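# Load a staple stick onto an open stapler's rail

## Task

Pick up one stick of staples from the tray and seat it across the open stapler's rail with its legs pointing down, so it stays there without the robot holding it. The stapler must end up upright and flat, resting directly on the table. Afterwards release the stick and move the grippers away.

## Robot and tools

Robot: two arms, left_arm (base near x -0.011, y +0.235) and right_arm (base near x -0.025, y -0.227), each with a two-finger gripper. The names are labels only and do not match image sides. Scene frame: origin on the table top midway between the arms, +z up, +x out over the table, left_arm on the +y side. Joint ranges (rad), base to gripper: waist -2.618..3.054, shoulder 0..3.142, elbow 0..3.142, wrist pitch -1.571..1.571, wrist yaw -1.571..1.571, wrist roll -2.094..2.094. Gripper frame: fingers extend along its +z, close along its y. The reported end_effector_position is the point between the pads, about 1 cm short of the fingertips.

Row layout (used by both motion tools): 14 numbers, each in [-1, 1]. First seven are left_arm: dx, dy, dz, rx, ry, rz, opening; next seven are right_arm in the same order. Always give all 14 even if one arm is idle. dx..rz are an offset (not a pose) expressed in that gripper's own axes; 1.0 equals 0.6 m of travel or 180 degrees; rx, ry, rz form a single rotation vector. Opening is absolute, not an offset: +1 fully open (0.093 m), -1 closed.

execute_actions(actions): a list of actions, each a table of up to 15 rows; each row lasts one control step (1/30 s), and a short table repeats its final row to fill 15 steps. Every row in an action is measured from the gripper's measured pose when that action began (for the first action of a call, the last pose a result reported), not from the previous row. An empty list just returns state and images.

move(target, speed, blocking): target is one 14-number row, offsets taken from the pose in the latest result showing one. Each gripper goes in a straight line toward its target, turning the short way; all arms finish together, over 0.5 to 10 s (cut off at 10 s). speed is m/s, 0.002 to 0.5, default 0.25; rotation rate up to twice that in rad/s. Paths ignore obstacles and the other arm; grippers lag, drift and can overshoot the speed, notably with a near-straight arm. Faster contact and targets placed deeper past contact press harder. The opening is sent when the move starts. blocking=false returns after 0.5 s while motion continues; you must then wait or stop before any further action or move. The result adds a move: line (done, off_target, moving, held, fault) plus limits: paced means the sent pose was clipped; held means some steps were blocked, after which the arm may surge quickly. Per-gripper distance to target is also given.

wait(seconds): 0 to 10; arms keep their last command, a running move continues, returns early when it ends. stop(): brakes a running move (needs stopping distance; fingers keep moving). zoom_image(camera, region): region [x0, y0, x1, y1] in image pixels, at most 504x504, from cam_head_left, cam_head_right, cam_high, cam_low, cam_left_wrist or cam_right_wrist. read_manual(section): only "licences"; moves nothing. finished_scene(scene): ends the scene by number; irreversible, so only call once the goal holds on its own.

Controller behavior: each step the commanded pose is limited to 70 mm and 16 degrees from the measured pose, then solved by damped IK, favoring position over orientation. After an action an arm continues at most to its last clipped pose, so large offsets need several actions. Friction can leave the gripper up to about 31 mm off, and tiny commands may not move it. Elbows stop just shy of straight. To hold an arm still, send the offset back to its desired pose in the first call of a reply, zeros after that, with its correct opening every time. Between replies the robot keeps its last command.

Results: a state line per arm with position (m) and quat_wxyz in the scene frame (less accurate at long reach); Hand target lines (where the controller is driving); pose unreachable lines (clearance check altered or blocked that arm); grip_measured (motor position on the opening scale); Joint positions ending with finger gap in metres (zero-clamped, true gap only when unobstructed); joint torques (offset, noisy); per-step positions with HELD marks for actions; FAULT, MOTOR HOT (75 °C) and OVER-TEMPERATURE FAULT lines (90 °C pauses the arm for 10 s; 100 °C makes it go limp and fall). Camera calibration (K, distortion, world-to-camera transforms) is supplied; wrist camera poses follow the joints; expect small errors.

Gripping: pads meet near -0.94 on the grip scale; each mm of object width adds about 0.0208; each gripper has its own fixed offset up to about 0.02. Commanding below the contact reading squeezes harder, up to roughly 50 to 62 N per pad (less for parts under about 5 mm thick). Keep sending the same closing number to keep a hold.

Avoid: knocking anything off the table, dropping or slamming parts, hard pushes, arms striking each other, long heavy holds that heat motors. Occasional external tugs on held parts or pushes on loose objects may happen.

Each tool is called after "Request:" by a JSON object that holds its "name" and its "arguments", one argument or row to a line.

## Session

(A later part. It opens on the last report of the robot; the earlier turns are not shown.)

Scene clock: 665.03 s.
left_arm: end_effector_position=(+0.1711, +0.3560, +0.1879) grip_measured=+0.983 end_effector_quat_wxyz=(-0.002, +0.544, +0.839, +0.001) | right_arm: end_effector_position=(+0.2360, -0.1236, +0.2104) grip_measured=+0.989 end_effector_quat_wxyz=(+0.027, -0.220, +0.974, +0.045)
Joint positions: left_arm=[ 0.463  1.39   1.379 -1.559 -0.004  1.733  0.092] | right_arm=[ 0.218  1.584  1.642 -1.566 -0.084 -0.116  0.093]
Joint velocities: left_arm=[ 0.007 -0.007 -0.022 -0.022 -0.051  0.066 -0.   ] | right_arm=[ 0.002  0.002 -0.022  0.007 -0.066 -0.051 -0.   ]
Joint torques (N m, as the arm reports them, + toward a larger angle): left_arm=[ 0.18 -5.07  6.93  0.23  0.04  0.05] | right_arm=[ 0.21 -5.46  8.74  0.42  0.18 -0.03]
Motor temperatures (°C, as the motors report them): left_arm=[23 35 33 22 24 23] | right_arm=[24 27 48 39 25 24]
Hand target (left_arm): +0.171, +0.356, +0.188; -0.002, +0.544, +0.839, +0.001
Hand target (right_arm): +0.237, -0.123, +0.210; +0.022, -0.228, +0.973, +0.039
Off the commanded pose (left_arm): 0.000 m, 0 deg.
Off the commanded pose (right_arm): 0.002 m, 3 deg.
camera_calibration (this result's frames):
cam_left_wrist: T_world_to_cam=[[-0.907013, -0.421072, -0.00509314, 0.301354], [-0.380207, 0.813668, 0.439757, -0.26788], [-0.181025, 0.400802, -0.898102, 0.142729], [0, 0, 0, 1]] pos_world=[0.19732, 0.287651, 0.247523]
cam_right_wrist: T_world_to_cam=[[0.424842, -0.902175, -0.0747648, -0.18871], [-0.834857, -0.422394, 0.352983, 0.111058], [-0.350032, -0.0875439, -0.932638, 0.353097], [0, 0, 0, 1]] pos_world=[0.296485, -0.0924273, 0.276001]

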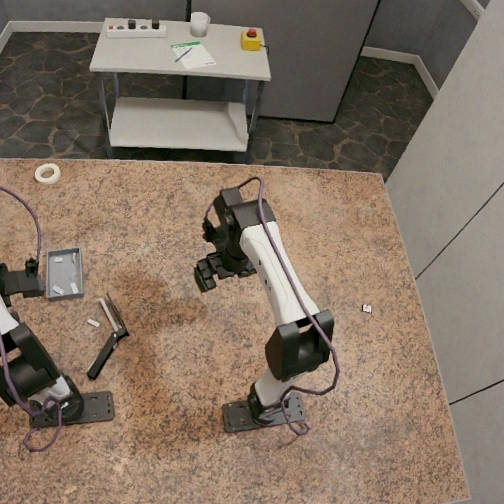

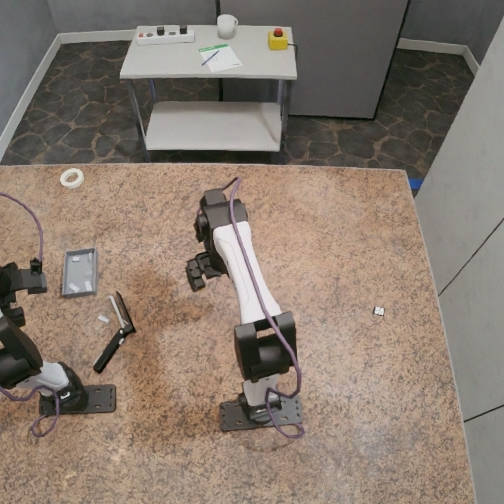

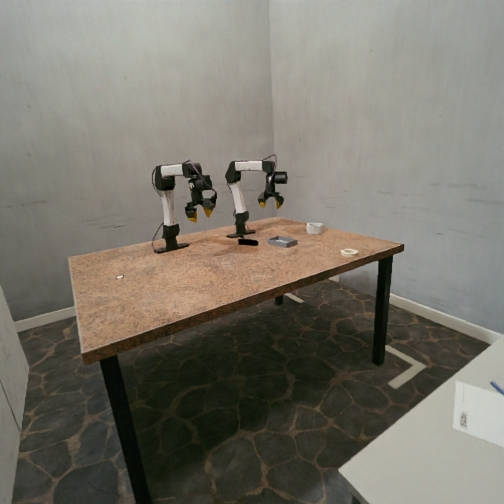

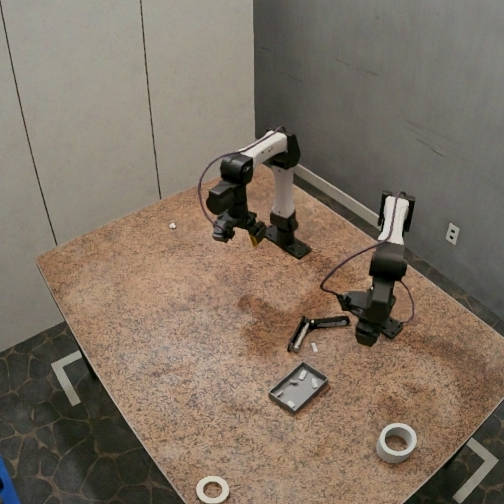

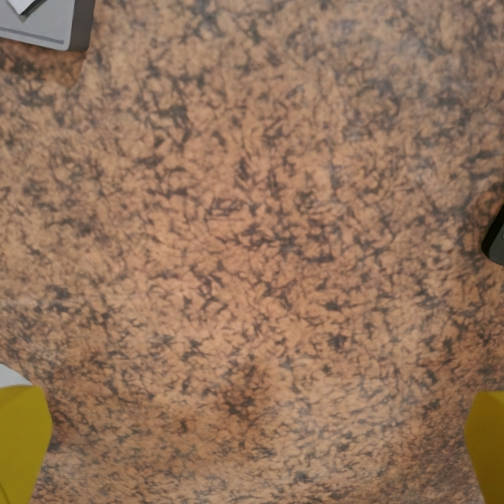

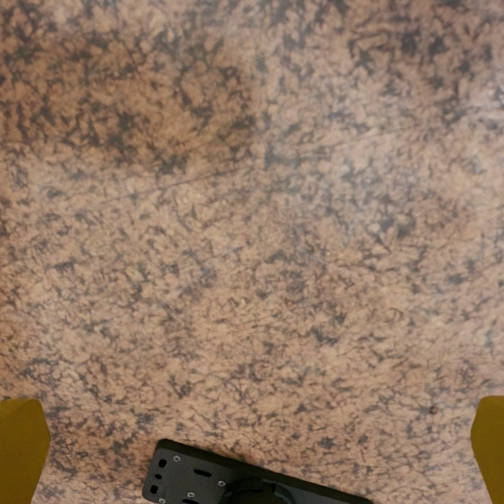

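Request:
{"name": "move", "arguments": {
  "target": [0.13,0,0,0,0,0,1, -0.122,0.405,0.141,0,0,0,1]
}}

Scene clock: 683.13 s.
left_arm: end_effector_position=(+0.1381, +0.4214, +0.1864) grip_measured=+0.983 end_effector_quat_wxyz=(-0.005, +0.544, +0.839, -0.005) | right_arm: end_effector_position=(+0.1995, +0.1367, +0.1545) grip_measured=+0.989 end_effector_quat_wxyz=(+0.027, -0.227, +0.972, +0.059)
Joint positions: left_arm=[ 0.771  1.473  1.443 -1.552 -0.009  2.04   0.092] | right_arm=[ 0.892  2.089  2.057 -1.418 -0.048  0.543  0.093]
Joint velocities: left_arm=[-0.007 -0.002  0.012 -0.037 -0.022  0.037 -0.   ] | right_arm=[ 0.007  0.002  0.012 -0.051  0.007 -0.007 -0.001]
Joint torques (N m, as the arm reports them, + toward a larger angle): left_arm=[ 1.02 -4.91  8.6   0.28  0.01  0.16] | right_arm=[ -0.36 -10.79   9.07   0.57   0.22   0.17]
Motor temperatures (°C, as the motors report them): left_arm=[23 34 33 22 24 23] | right_arm=[24 28 48 38 25 24]
Hand target (left_arm): +0.139, +0.428, +0.188; -0.005, +0.544, +0.839, +0.002
Hand target (right_arm): +0.203, +0.135, +0.153; +0.027, -0.220, +0.974, +0.051
Off the commanded pose (left_arm): 0.006 m, 1 deg.
Off the commanded pose (right_arm): 0.005 m, 2 deg.
move: done
camera_calibration (this result's frames):
cam_left_wrist: T_world_to_cam=[[-0.906847, -0.421392, 0.0076108, 0.29673], [-0.375719, 0.816474, 0.438413, -0.334536], [-0.190958, 0.394713, -0.898742, 0.113292], [0, 0, 0, 1]] pos_world=[0.165031, 0.353462, 0.246227]
cam_right_wrist: T_world_to_cam=[[0.437819, -0.89327, -0.101896, 0.0578253], [-0.826019, -0.444405, 0.346694, 0.212539], [-0.354975, -0.067621, -0.932427, 0.309196], [0, 0, 0, 1]] pos_world=[0.260001, 0.167015, 0.220509]

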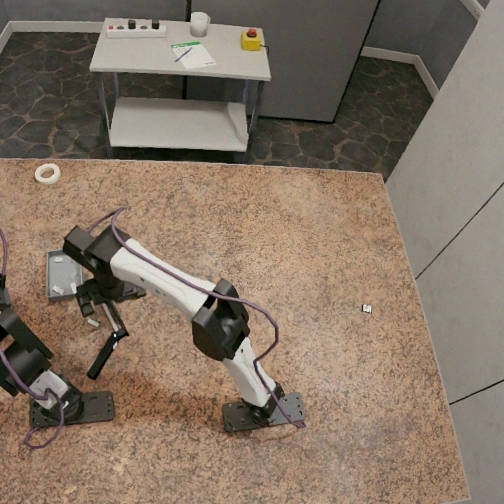

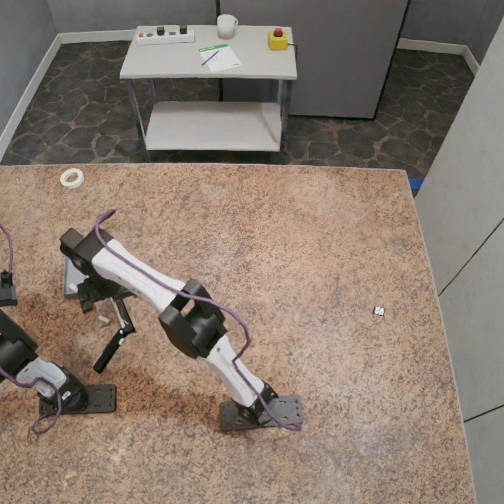

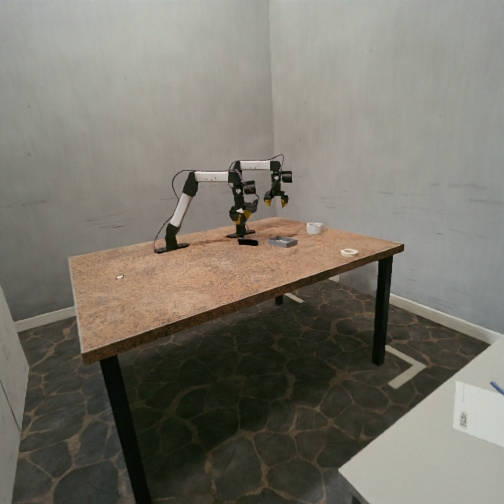

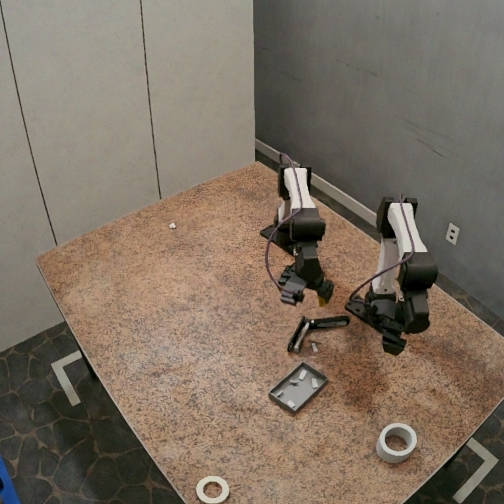

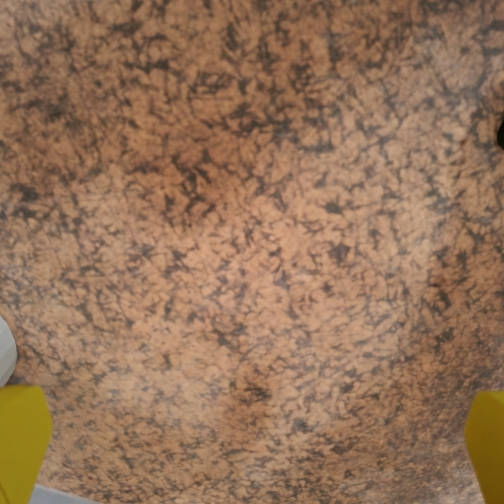

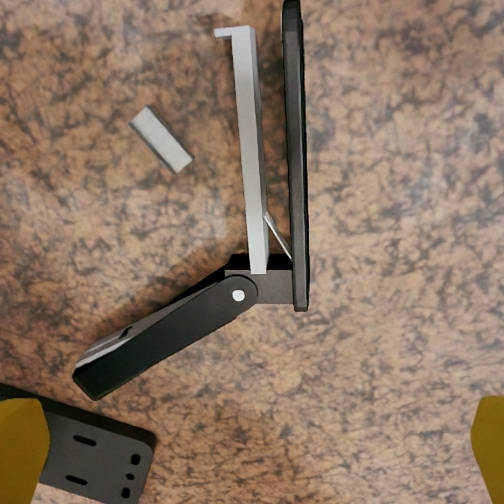

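Request:
{"name": "move", "arguments": {
  "target": [0,0,0,0,0,0,1, -0.007,-0.001,0.143,0.03,0.025,-0.017,0.3],
  "speed": 0.15
}}

Scene clock: 706.90 s.
left_arm: end_effector_position=(+0.1381, +0.4214, +0.1864) grip_measured=+0.983 end_effector_quat_wxyz=(-0.005, +0.544, +0.839, -0.005) | right_arm: end_effector_position=(+0.2064, +0.1494, +0.0769) grip_measured=+0.302 end_effector_quat_wxyz=(-0.001, -0.246, +0.969, +0.012)
Joint positions: left_arm=[ 0.771  1.473  1.443 -1.552 -0.009  2.041  0.092] | right_arm=[ 0.905  2.248  2.007 -1.316 -0.019  0.516  0.06 ]
Joint velocities: left_arm=[-0.002  0.002 -0.002 -0.007  0.007 -0.139 -0.   ] | right_arm=[-0.012 -0.012 -0.032  0.022 -0.007 -0.007  0.001]
Joint torques (N m, as the arm reports them, + toward a larger angle): left_arm=[ 0.15 -6.01  6.9   0.21  0.05  0.05] | right_arm=[  0.06 -12.34   6.39   0.5    0.24  -0.05]
Motor temperatures (°C, as the motors report them): left_arm=[23 34 35 22 24 24] | right_arm=[24 34 49 37 25 24]
Hand target (left_arm): +0.138, +0.421, +0.186; -0.005, +0.544, +0.839, -0.005
Hand target (right_arm): +0.205, +0.149, +0.070; +0.000, -0.254, +0.967, +0.004
Off the commanded pose (left_arm): 0.000 m, 0 deg.
Off the commanded pose (right_arm): 0.007 m, 1 deg.
move: done
camera_calibration (this result's frames):
cam_left_wrist: T_world_to_cam=[[-0.907488, -0.420008, 0.00761518, 0.296235], [-0.374475, 0.817056, 0.438394, -0.334949], [-0.190351, 0.394985, -0.898751, 0.113095], [0, 0, 0, 1]] pos_world=[0.164927, 0.353422, 0.246228]
cam_right_wrist: T_world_to_cam=[[0.470061, -0.882349, -0.0224219, 0.0438149], [-0.797384, -0.435415, 0.417842, 0.238004], [-0.378446, -0.178532, -0.908243, 0.25967], [0, 0, 0, 1]] pos_world=[0.267456, 0.18865, 0.137378]

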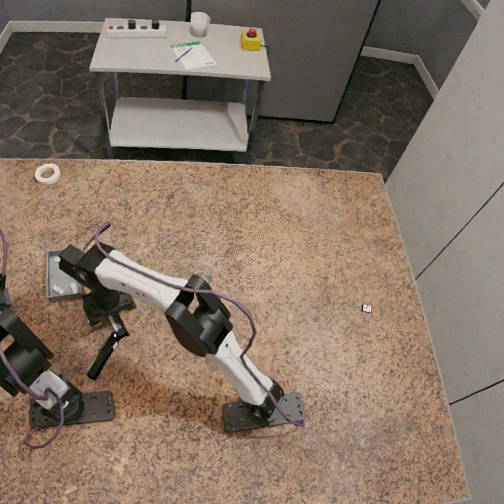

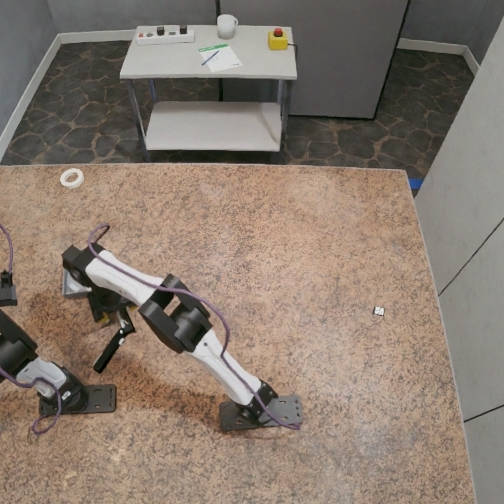

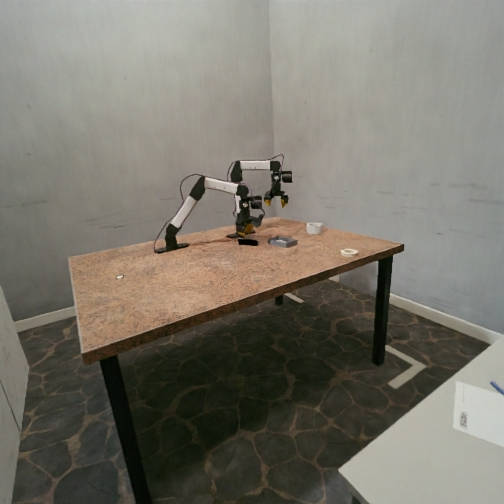

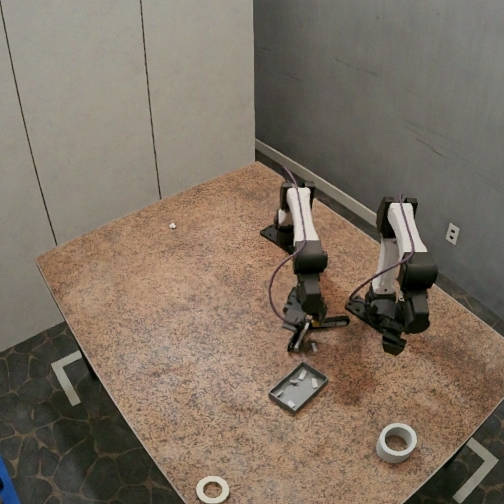

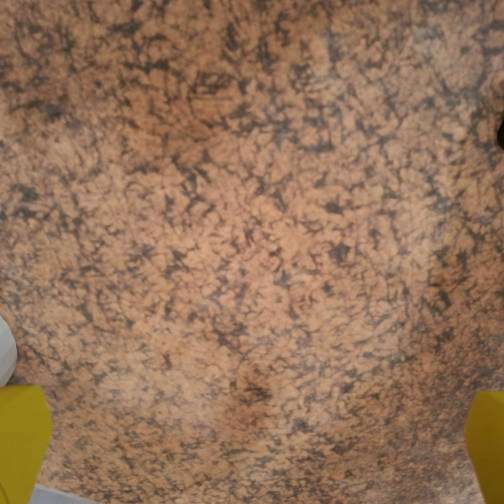

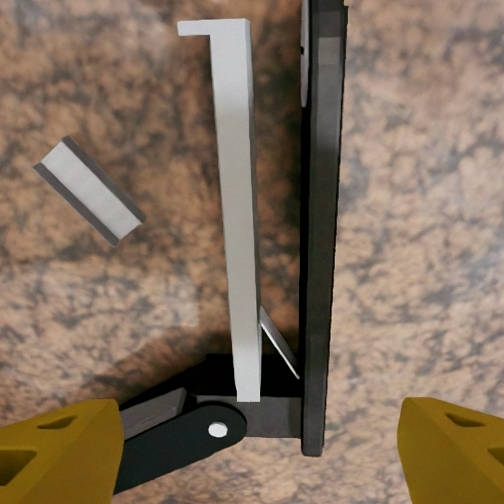

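Request:
{"name": "move", "arguments": {
  "target": [0,0,0,0,0,0,1, -0.01,0,0.092,0,0,0,0.3],
  "speed": 0.08
}}

Scene clock: 720.73 s.
left_arm: end_effector_position=(+0.1381, +0.4214, +0.1864) grip_measured=+0.983 end_effector_quat_wxyz=(-0.005, +0.544, +0.839, -0.005) | right_arm: end_effector_position=(+0.2118, +0.1577, +0.0335) grip_measured=+0.302 end_effector_quat_wxyz=(+0.007, -0.246, +0.969, +0.020)
Joint positions: left_arm=[ 0.771  1.473  1.443 -1.552 -0.009  2.041  0.092] | right_arm=[ 0.905  2.283  1.894 -1.144 -0.018  0.515  0.06 ]
Joint velocities: left_arm=[-0.007 -0.007 -0.002 -0.007  0.037 -0.037 -0.   ] | right_arm=[ 0.007  0.012 -0.017 -0.081  0.095 -0.022  0.   ]
Joint torques (N m, as the arm reports them, + toward a larger angle): left_arm=[ 0.12 -6.02  6.94  0.21  0.05  0.06] | right_arm=[ -0.51 -12.2    6.1    0.55   0.15   0.01]
Motor temperatures (°C, as the motors report them): left_arm=[23 34 35 22 24 23] | right_arm=[24 39 47 37 25 24]
Hand target (left_arm): +0.138, +0.421, +0.186; -0.005, +0.544, +0.839, -0.005
Hand target (right_arm): +0.211, +0.154, +0.022; -0.001, -0.246, +0.969, +0.012
Off the commanded pose (left_arm): 0.000 m, 0 deg.
Off the commanded pose (right_arm): 0.013 m, 1 deg.
move: off_target (right_arm)
camera_calibration (this result's frames):
cam_left_wrist: T_world_to_cam=[[-0.907488, -0.420008, 0.00761518, 0.296235], [-0.374475, 0.817056, 0.438394, -0.334949], [-0.190351, 0.394985, -0.898751, 0.113095], [0, 0, 0, 1]] pos_world=[0.164927, 0.353422, 0.246228]
cam_right_wrist: T_world_to_cam=[[0.471071, -0.881471, -0.0331673, 0.0477], [-0.802286, -0.443776, 0.39925, 0.267012], [-0.366646, -0.161465, -0.916242, 0.218914], [0, 0, 0, 1]] pos_world=[0.272014, 0.195887, 0.0955556]

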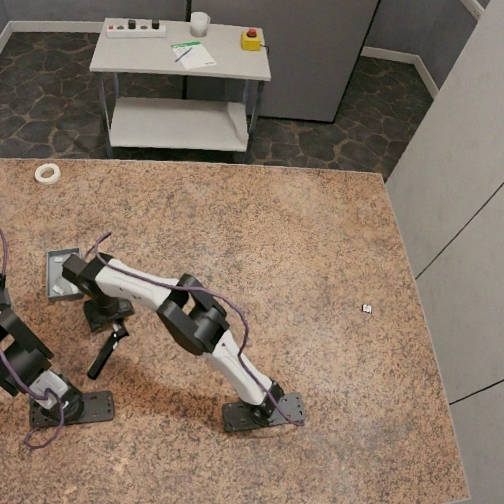

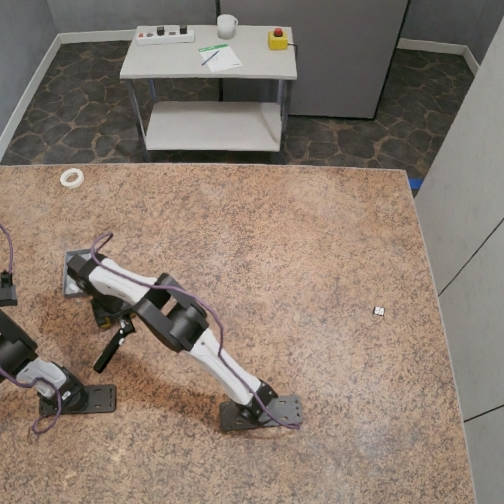

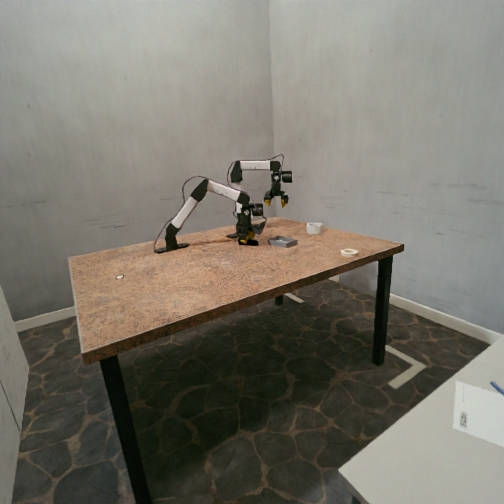

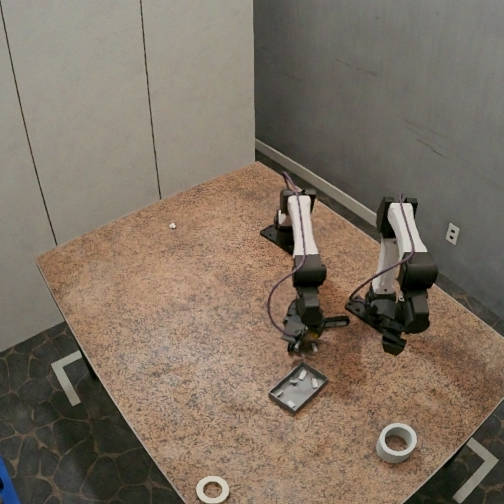

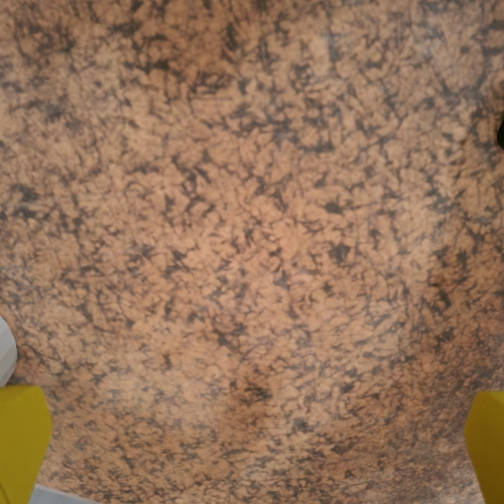

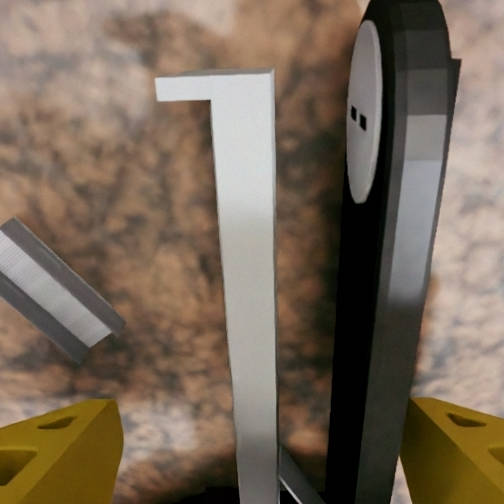

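Request:
{"name": "move", "arguments": {
  "target": [0,0,0,0,0,0,1, 0,-0.008,0.03,0,0,0,0.3],
  "speed": 0.05
}}

Request:
{"name": "move", "arguments": {
  "target": [0,0,0,0,0,0,1, 0,0,0,0,0,0,-0.45]
}}

Request:
{"name": "zoom_image", "arguments": {
  "camera": "cam_low",
  "region": [250,280,400,400]
}}

Scene clock: 731.37 s.
left_arm: end_effector_position=(+0.1381, +0.4214, +0.1864) grip_measured=+0.983 end_effector_quat_wxyz=(-0.005, +0.544, +0.839, -0.005) | right_arm: end_effector_position=(+0.2130, +0.1597, +0.0242) grip_measured=+0.302 end_effector_quat_wxyz=(+0.013, -0.246, +0.969, +0.025)
Joint positions: left_arm=[ 0.771  1.473  1.443 -1.552 -0.009  2.041  0.092] | right_arm=[ 0.905  2.283  1.855 -1.089 -0.018  0.515  0.06 ]
Joint velocities: left_arm=[-0.012 -0.002 -0.007 -0.037 -0.022 -0.051 -0.   ] | right_arm=[-0.022 -0.017  0.012 -0.037 -0.007 -0.066  0.   ]
Joint torques (N m, as the arm reports them, + toward a larger angle): left_arm=[ 0.15 -6.07  6.97  0.2   0.05  0.07] | right_arm=[ -1.   -12.75   5.55   0.55   0.16  -0.04]
Motor temperatures (°C, as the motors report them): left_arm=[23 34 34 22 24 23] | right_arm=[24 41 46 36 25 24]
Hand target (left_arm): +0.138, +0.421, +0.186; -0.005, +0.544, +0.839, -0.005
Hand target (right_arm): +0.214, +0.154, +0.015; +0.007, -0.246, +0.969, +0.019
Off the commanded pose (left_arm): 0.000 m, 0 deg.
Off the commanded pose (right_arm): 0.010 m, 1 deg.
move: done
camera_calibration (this result's frames):
cam_left_wrist: T_world_to_cam=[[-0.907488, -0.420008, 0.00761518, 0.296235], [-0.374475, 0.817056, 0.438394, -0.334949], [-0.190351, 0.394985, -0.898751, 0.113095], [0, 0, 0, 1]] pos_world=[0.164927, 0.353422, 0.246228]
cam_right_wrist: T_world_to_cam=[[0.471395, -0.880953, -0.0413333, 0.0486124], [-0.805698, -0.449239, 0.386051, 0.274535], [-0.358662, -0.14868, -0.921551, 0.207557], [0, 0, 0, 1]] pos_world=[0.27272, 0.197017, 0.0872988]

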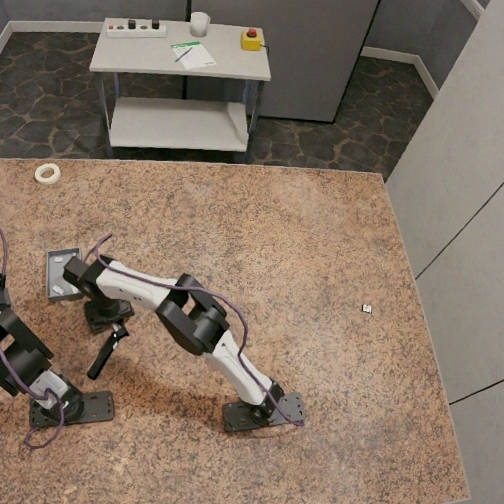

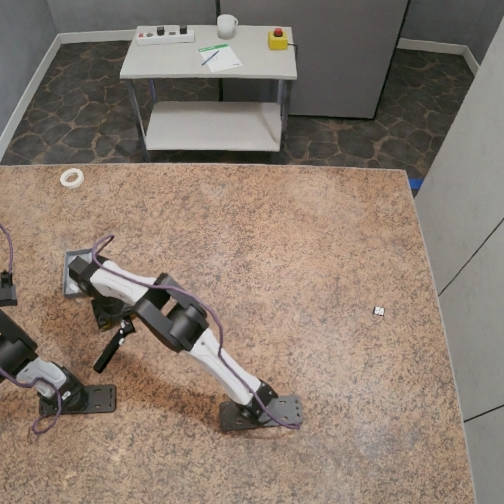

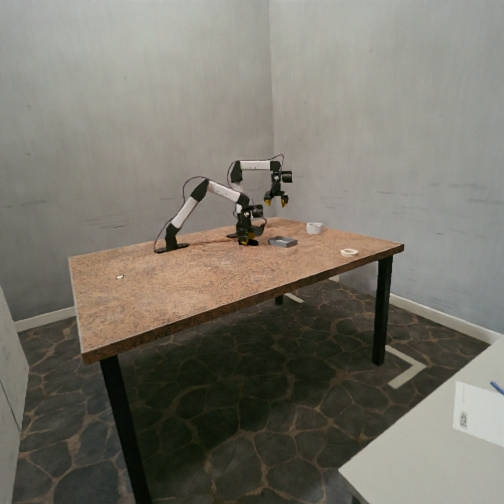

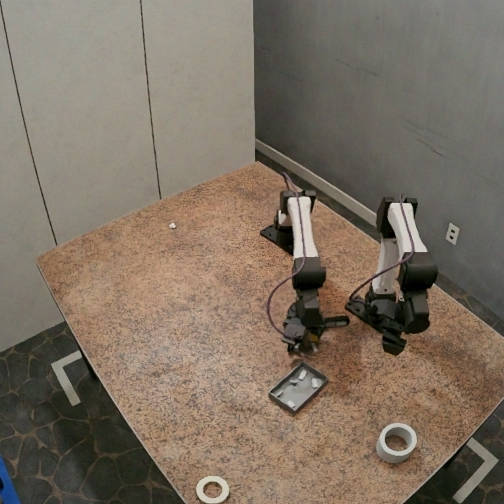

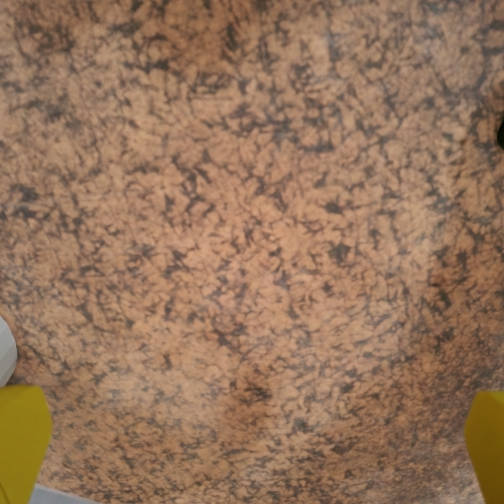

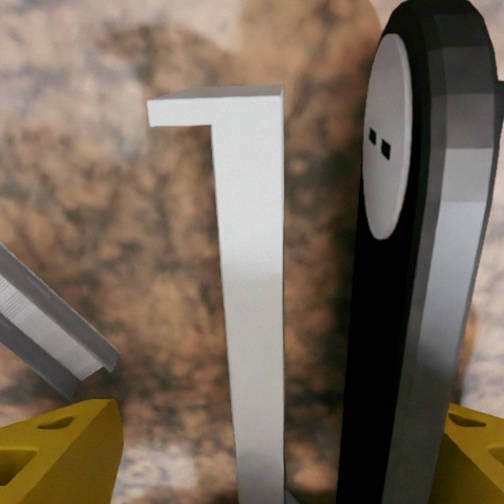

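Scene clock: 731.87 s.
left_arm: end_effector_position=(+0.1381, +0.4214, +0.1864) grip_measured=+0.983 end_effector_quat_wxyz=(-0.005, +0.544, +0.839, -0.005) | right_arm: end_effector_position=(+0.2131, +0.1593, +0.0242) grip_measured=-0.441 end_effector_quat_wxyz=(+0.013, -0.246, +0.969, +0.024)
Joint positions: left_arm=[ 0.771  1.473  1.443 -1.552 -0.009  2.041  0.092] | right_arm=[ 0.905  2.283  1.855 -1.09  -0.017  0.515  0.024]
Joint velocities: left_arm=[-0.002 -0.012 -0.007 -0.022 -0.022 -0.051  0.   ] | right_arm=[-0.017  0.002 -0.007  0.051 -0.007 -0.007 -0.   ]
Joint torques (N m, as the arm reports them, + toward a larger angle): left_arm=[ 0.19 -6.    7.02  0.22  0.04  0.05] | right_arm=[ -0.36 -13.47   7.64   0.49   0.1    0.03]
Motor temperatures (°C, as the motors report them): left_arm=[23 34 34 22 24 23] | right_arm=[24 42 46 36 25 24]
Hand target (left_arm): +0.138, +0.421, +0.186; -0.005, +0.544, +0.839, -0.005
Hand target (right_arm): +0.213, +0.160, +0.024; +0.013, -0.246, +0.969, +0.025
Off the commanded pose (left_arm): 0.000 m, 0 deg.
Off the commanded pose (right_arm): 0.000 m, 0 deg.
move: done
camera_calibration (this result's frames):
cam_left_wrist: T_world_to_cam=[[-0.907488, -0.420008, 0.00761518, 0.296235], [-0.374475, 0.817056, 0.438394, -0.334949], [-0.190351, 0.394985, -0.898751, 0.113095], [0, 0, 0, 1]] pos_world=[0.164927, 0.353422, 0.246228]
cam_right_wrist: T_world_to_cam=[[0.471345, -0.881081, -0.0391136, 0.0481728], [-0.806133, -0.448392, 0.386126, 0.274419], [-0.357747, -0.150468, -0.921616, 0.207614], [0, 0, 0, 1]] pos_world=[0.272786, 0.196731, 0.0872647]

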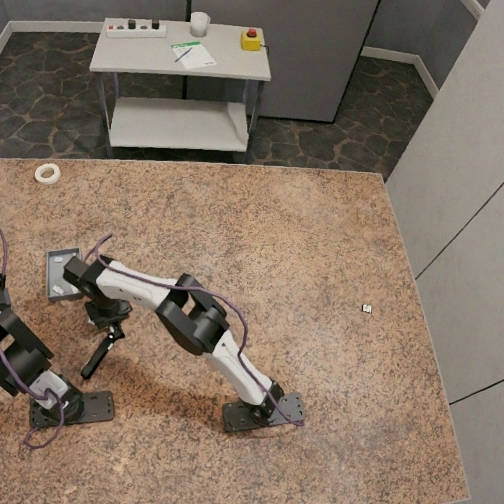

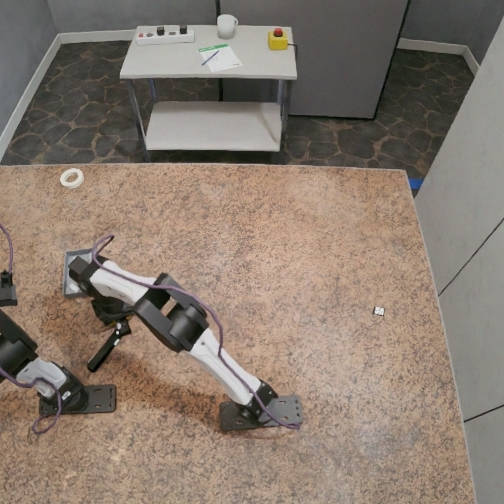

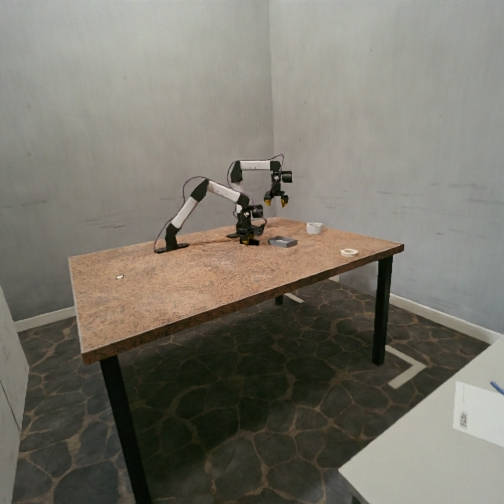

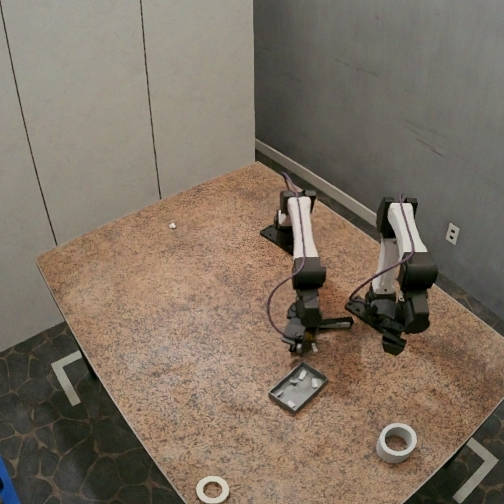

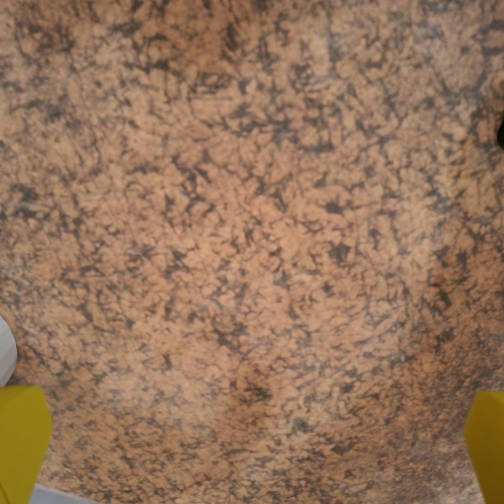

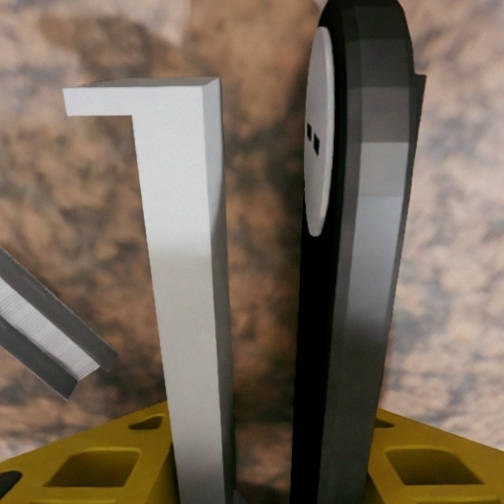

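Region (250, 280, 400, 400) of cam_low's 504x504 image, scaled by 3.360, with more detail than that image has; it fills the top 403 rows of this view, and the rest is white.

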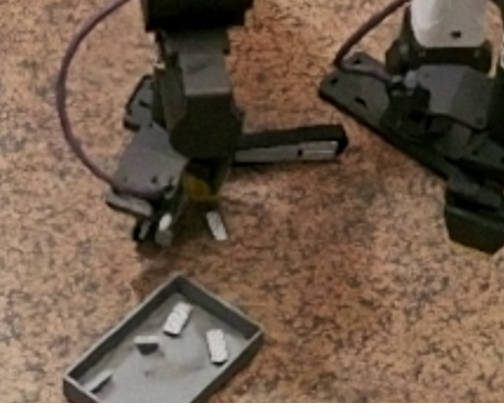

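Request:
{"name": "move", "arguments": {
  "target": [0,0,0,0,0,0,1, 0,0,-0.06,0,0,0,-0.5],
  "speed": 0.08
}}

Request:
{"name": "move", "arguments": {
  "target": [0,0,0,0,0,0,1, 0,0,0,-0.35,0,0,-0.5],
  "speed": 0.15
}}

Scene clock: 739.33 s.
left_arm: end_effector_position=(+0.1381, +0.4214, +0.1864) grip_measured=+0.983 end_effector_quat_wxyz=(-0.005, +0.544, +0.839, -0.005) | right_arm: end_effector_position=(+0.2102, +0.1545, +0.0471) grip_measured=-0.486 end_effector_quat_wxyz=(+0.005, -0.246, +0.969, +0.016)
Joint positions: left_arm=[ 0.771  1.473  1.443 -1.552 -0.009  2.041  0.092] | right_arm=[ 0.905  2.269  1.925 -1.198 -0.017  0.515  0.022]
Joint velocities: left_arm=[ 0.002 -0.002 -0.007 -0.051 -0.007 -0.022  0.001] | right_arm=[-0.012  0.002  0.027 -0.037 -0.066 -0.066 -0.   ]
Joint torques (N m, as the arm reports them, + toward a larger angle): left_arm=[ 0.14 -6.05  6.93  0.22  0.05  0.04] | right_arm=[ -0.66 -14.49   9.52   0.34   0.13   0.04]
Motor temperatures (°C, as the motors report them): left_arm=[23 34 34 22 24 23] | right_arm=[24 44 46 36 25 24]
Hand target (left_arm): +0.138, +0.421, +0.186; -0.005, +0.544, +0.839, -0.005
Hand target (right_arm): +0.213, +0.157, +0.060; +0.014, -0.246, +0.969, +0.024
Off the commanded pose (left_arm): 0.000 m, 0 deg.
Off the commanded pose (right_arm): 0.014 m, 1 deg.
move: off_target (right_arm)
camera_calibration (this result's frames):
cam_left_wrist: T_world_to_cam=[[-0.907488, -0.420008, 0.00761518, 0.296235], [-0.374475, 0.817056, 0.438394, -0.334949], [-0.190351, 0.394985, -0.898751, 0.113095], [0, 0, 0, 1]] pos_world=[0.164927, 0.353422, 0.246228]
cam_right_wrist: T_world_to_cam=[[0.470918, -0.881765, -0.0269535, 0.0458916], [-0.801013, -0.440193, 0.40572, 0.257788], [-0.369614, -0.169471, -0.9136, 0.23195], [0, 0, 0, 1]] pos_world=[0.270612, 0.193251, 0.108557]

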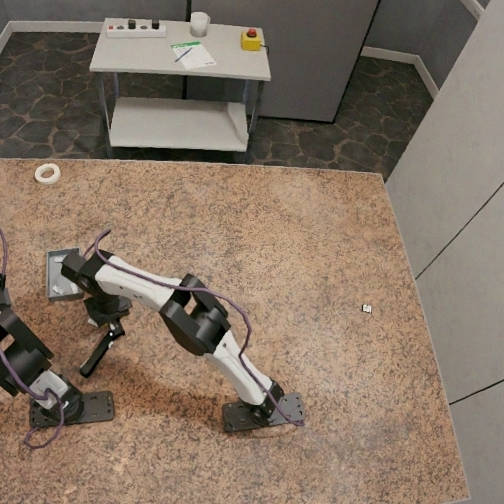

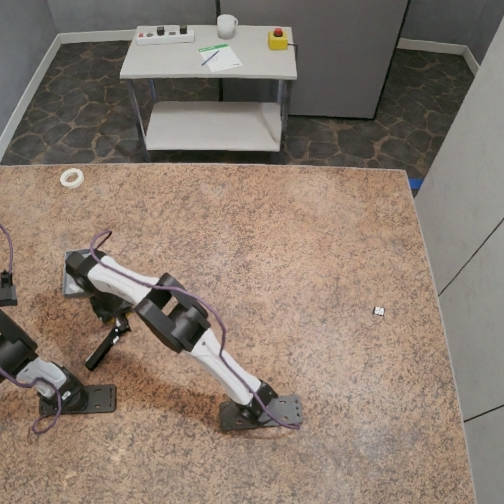

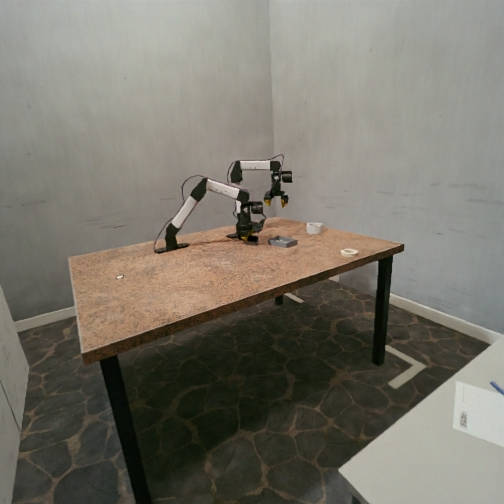

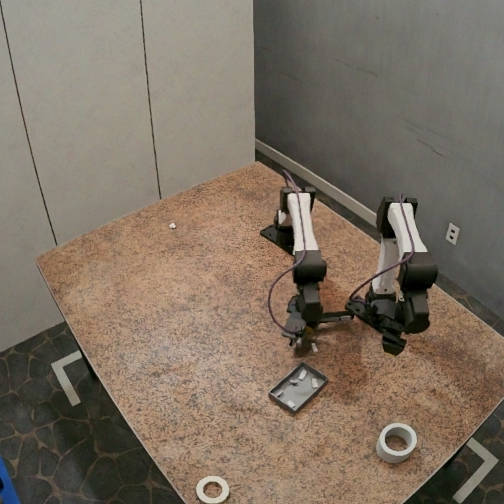

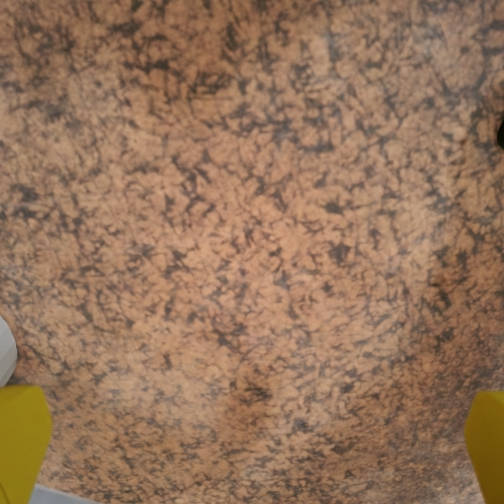

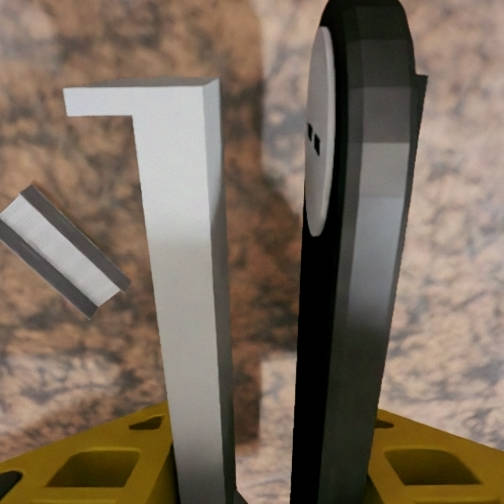

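Scene clock: 743.63 s.
left_arm: end_effector_position=(+0.1381, +0.4214, +0.1864) grip_measured=+0.983 end_effector_quat_wxyz=(-0.005, +0.544, +0.839, -0.005) | right_arm: end_effector_position=(+0.2144, +0.1574, +0.0474) grip_measured=-0.486 end_effector_quat_wxyz=(-0.106, -0.220, +0.827, +0.507)
Joint positions: left_arm=[ 0.771  1.473  1.443 -1.552 -0.009  2.041  0.092] | right_arm=[ 0.579  2.128  1.282 -0.328 -1.044  0.396  0.022]
Joint velocities: left_arm=[ 0.007  0.012  0.002 -0.051  0.022  0.022 -0.001] | right_arm=[ 0.007 -0.002  0.012  0.007  0.022  0.095  0.   ]
Joint torques (N m, as the arm reports them, + toward a larger angle): left_arm=[ 0.16 -5.92  6.88  0.2   0.05  0.07] | right_arm=[ -0.74 -11.12   5.37   1.13  -0.76   0.06]
Motor temperatures (°C, as the motors report them): left_arm=[23 34 34 22 24 23] | right_arm=[24 45 46 36 25 24]
Hand target (left_arm): +0.138, +0.421, +0.186; -0.005, +0.544, +0.839, -0.005
Hand target (right_arm): +0.211, +0.155, +0.046; -0.120, -0.212, +0.820, +0.519
Off the commanded pose (left_arm): 0.000 m, 0 deg.
Off the commanded pose (right_arm): 0.005 m, 3 deg.
move: off_target (right_arm)
camera_calibration (this result's frames):
cam_left_wrist: T_world_to_cam=[[-0.907488, -0.420008, 0.00761518, 0.296235], [-0.374475, 0.817056, 0.438394, -0.334949], [-0.190351, 0.394985, -0.898751, 0.113095], [0, 0, 0, 1]] pos_world=[0.164927, 0.353422, 0.246228]
cam_right_wrist: T_world_to_cam=[[0.250993, -0.394107, -0.884128, 0.0574247], [-0.63356, -0.757436, 0.157773, 0.288108], [-0.731849, 0.520548, -0.439802, 0.180888], [0, 0, 0, 1]] pos_world=[0.300504, 0.146694, 0.0848699]

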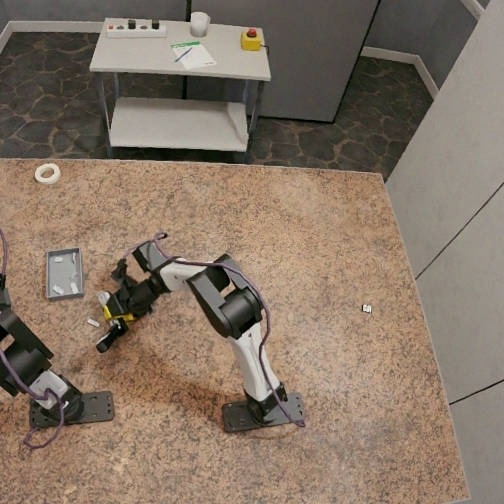

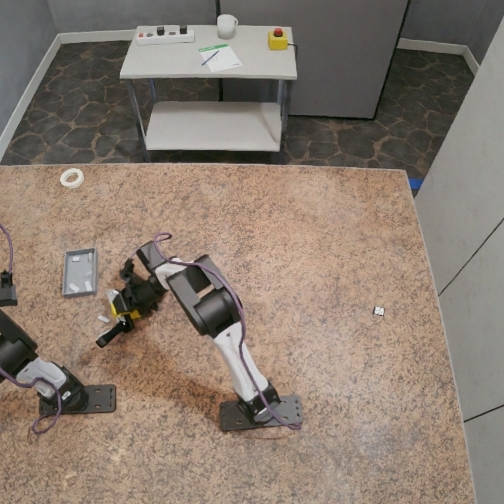

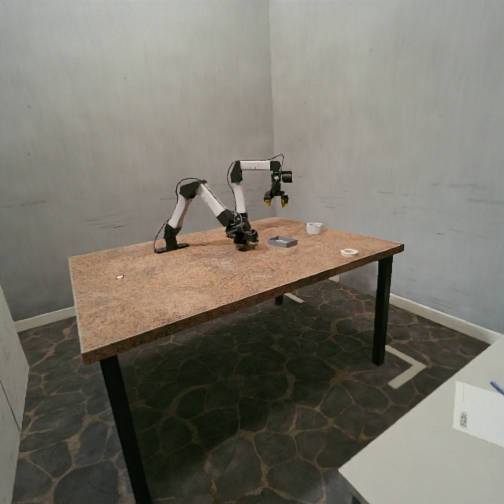

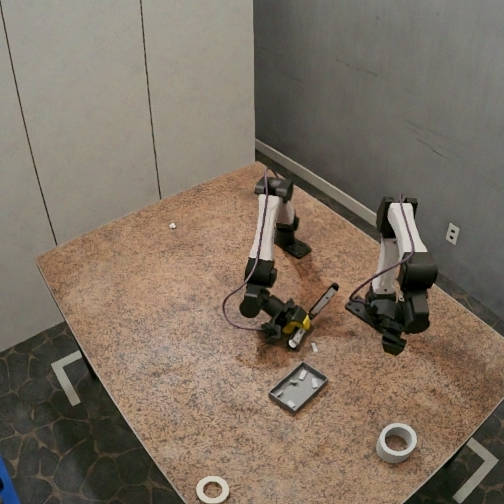

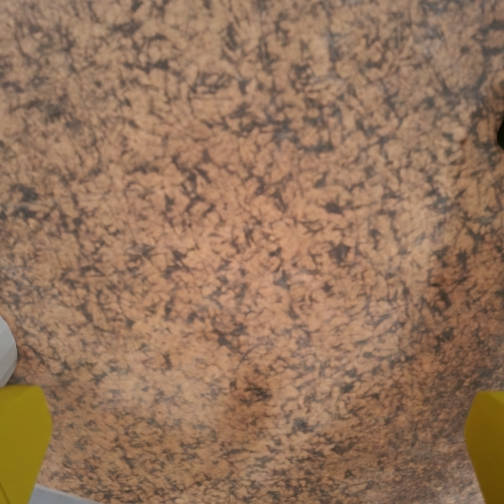

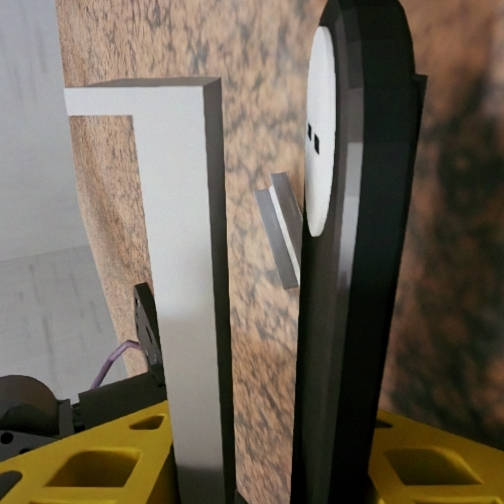

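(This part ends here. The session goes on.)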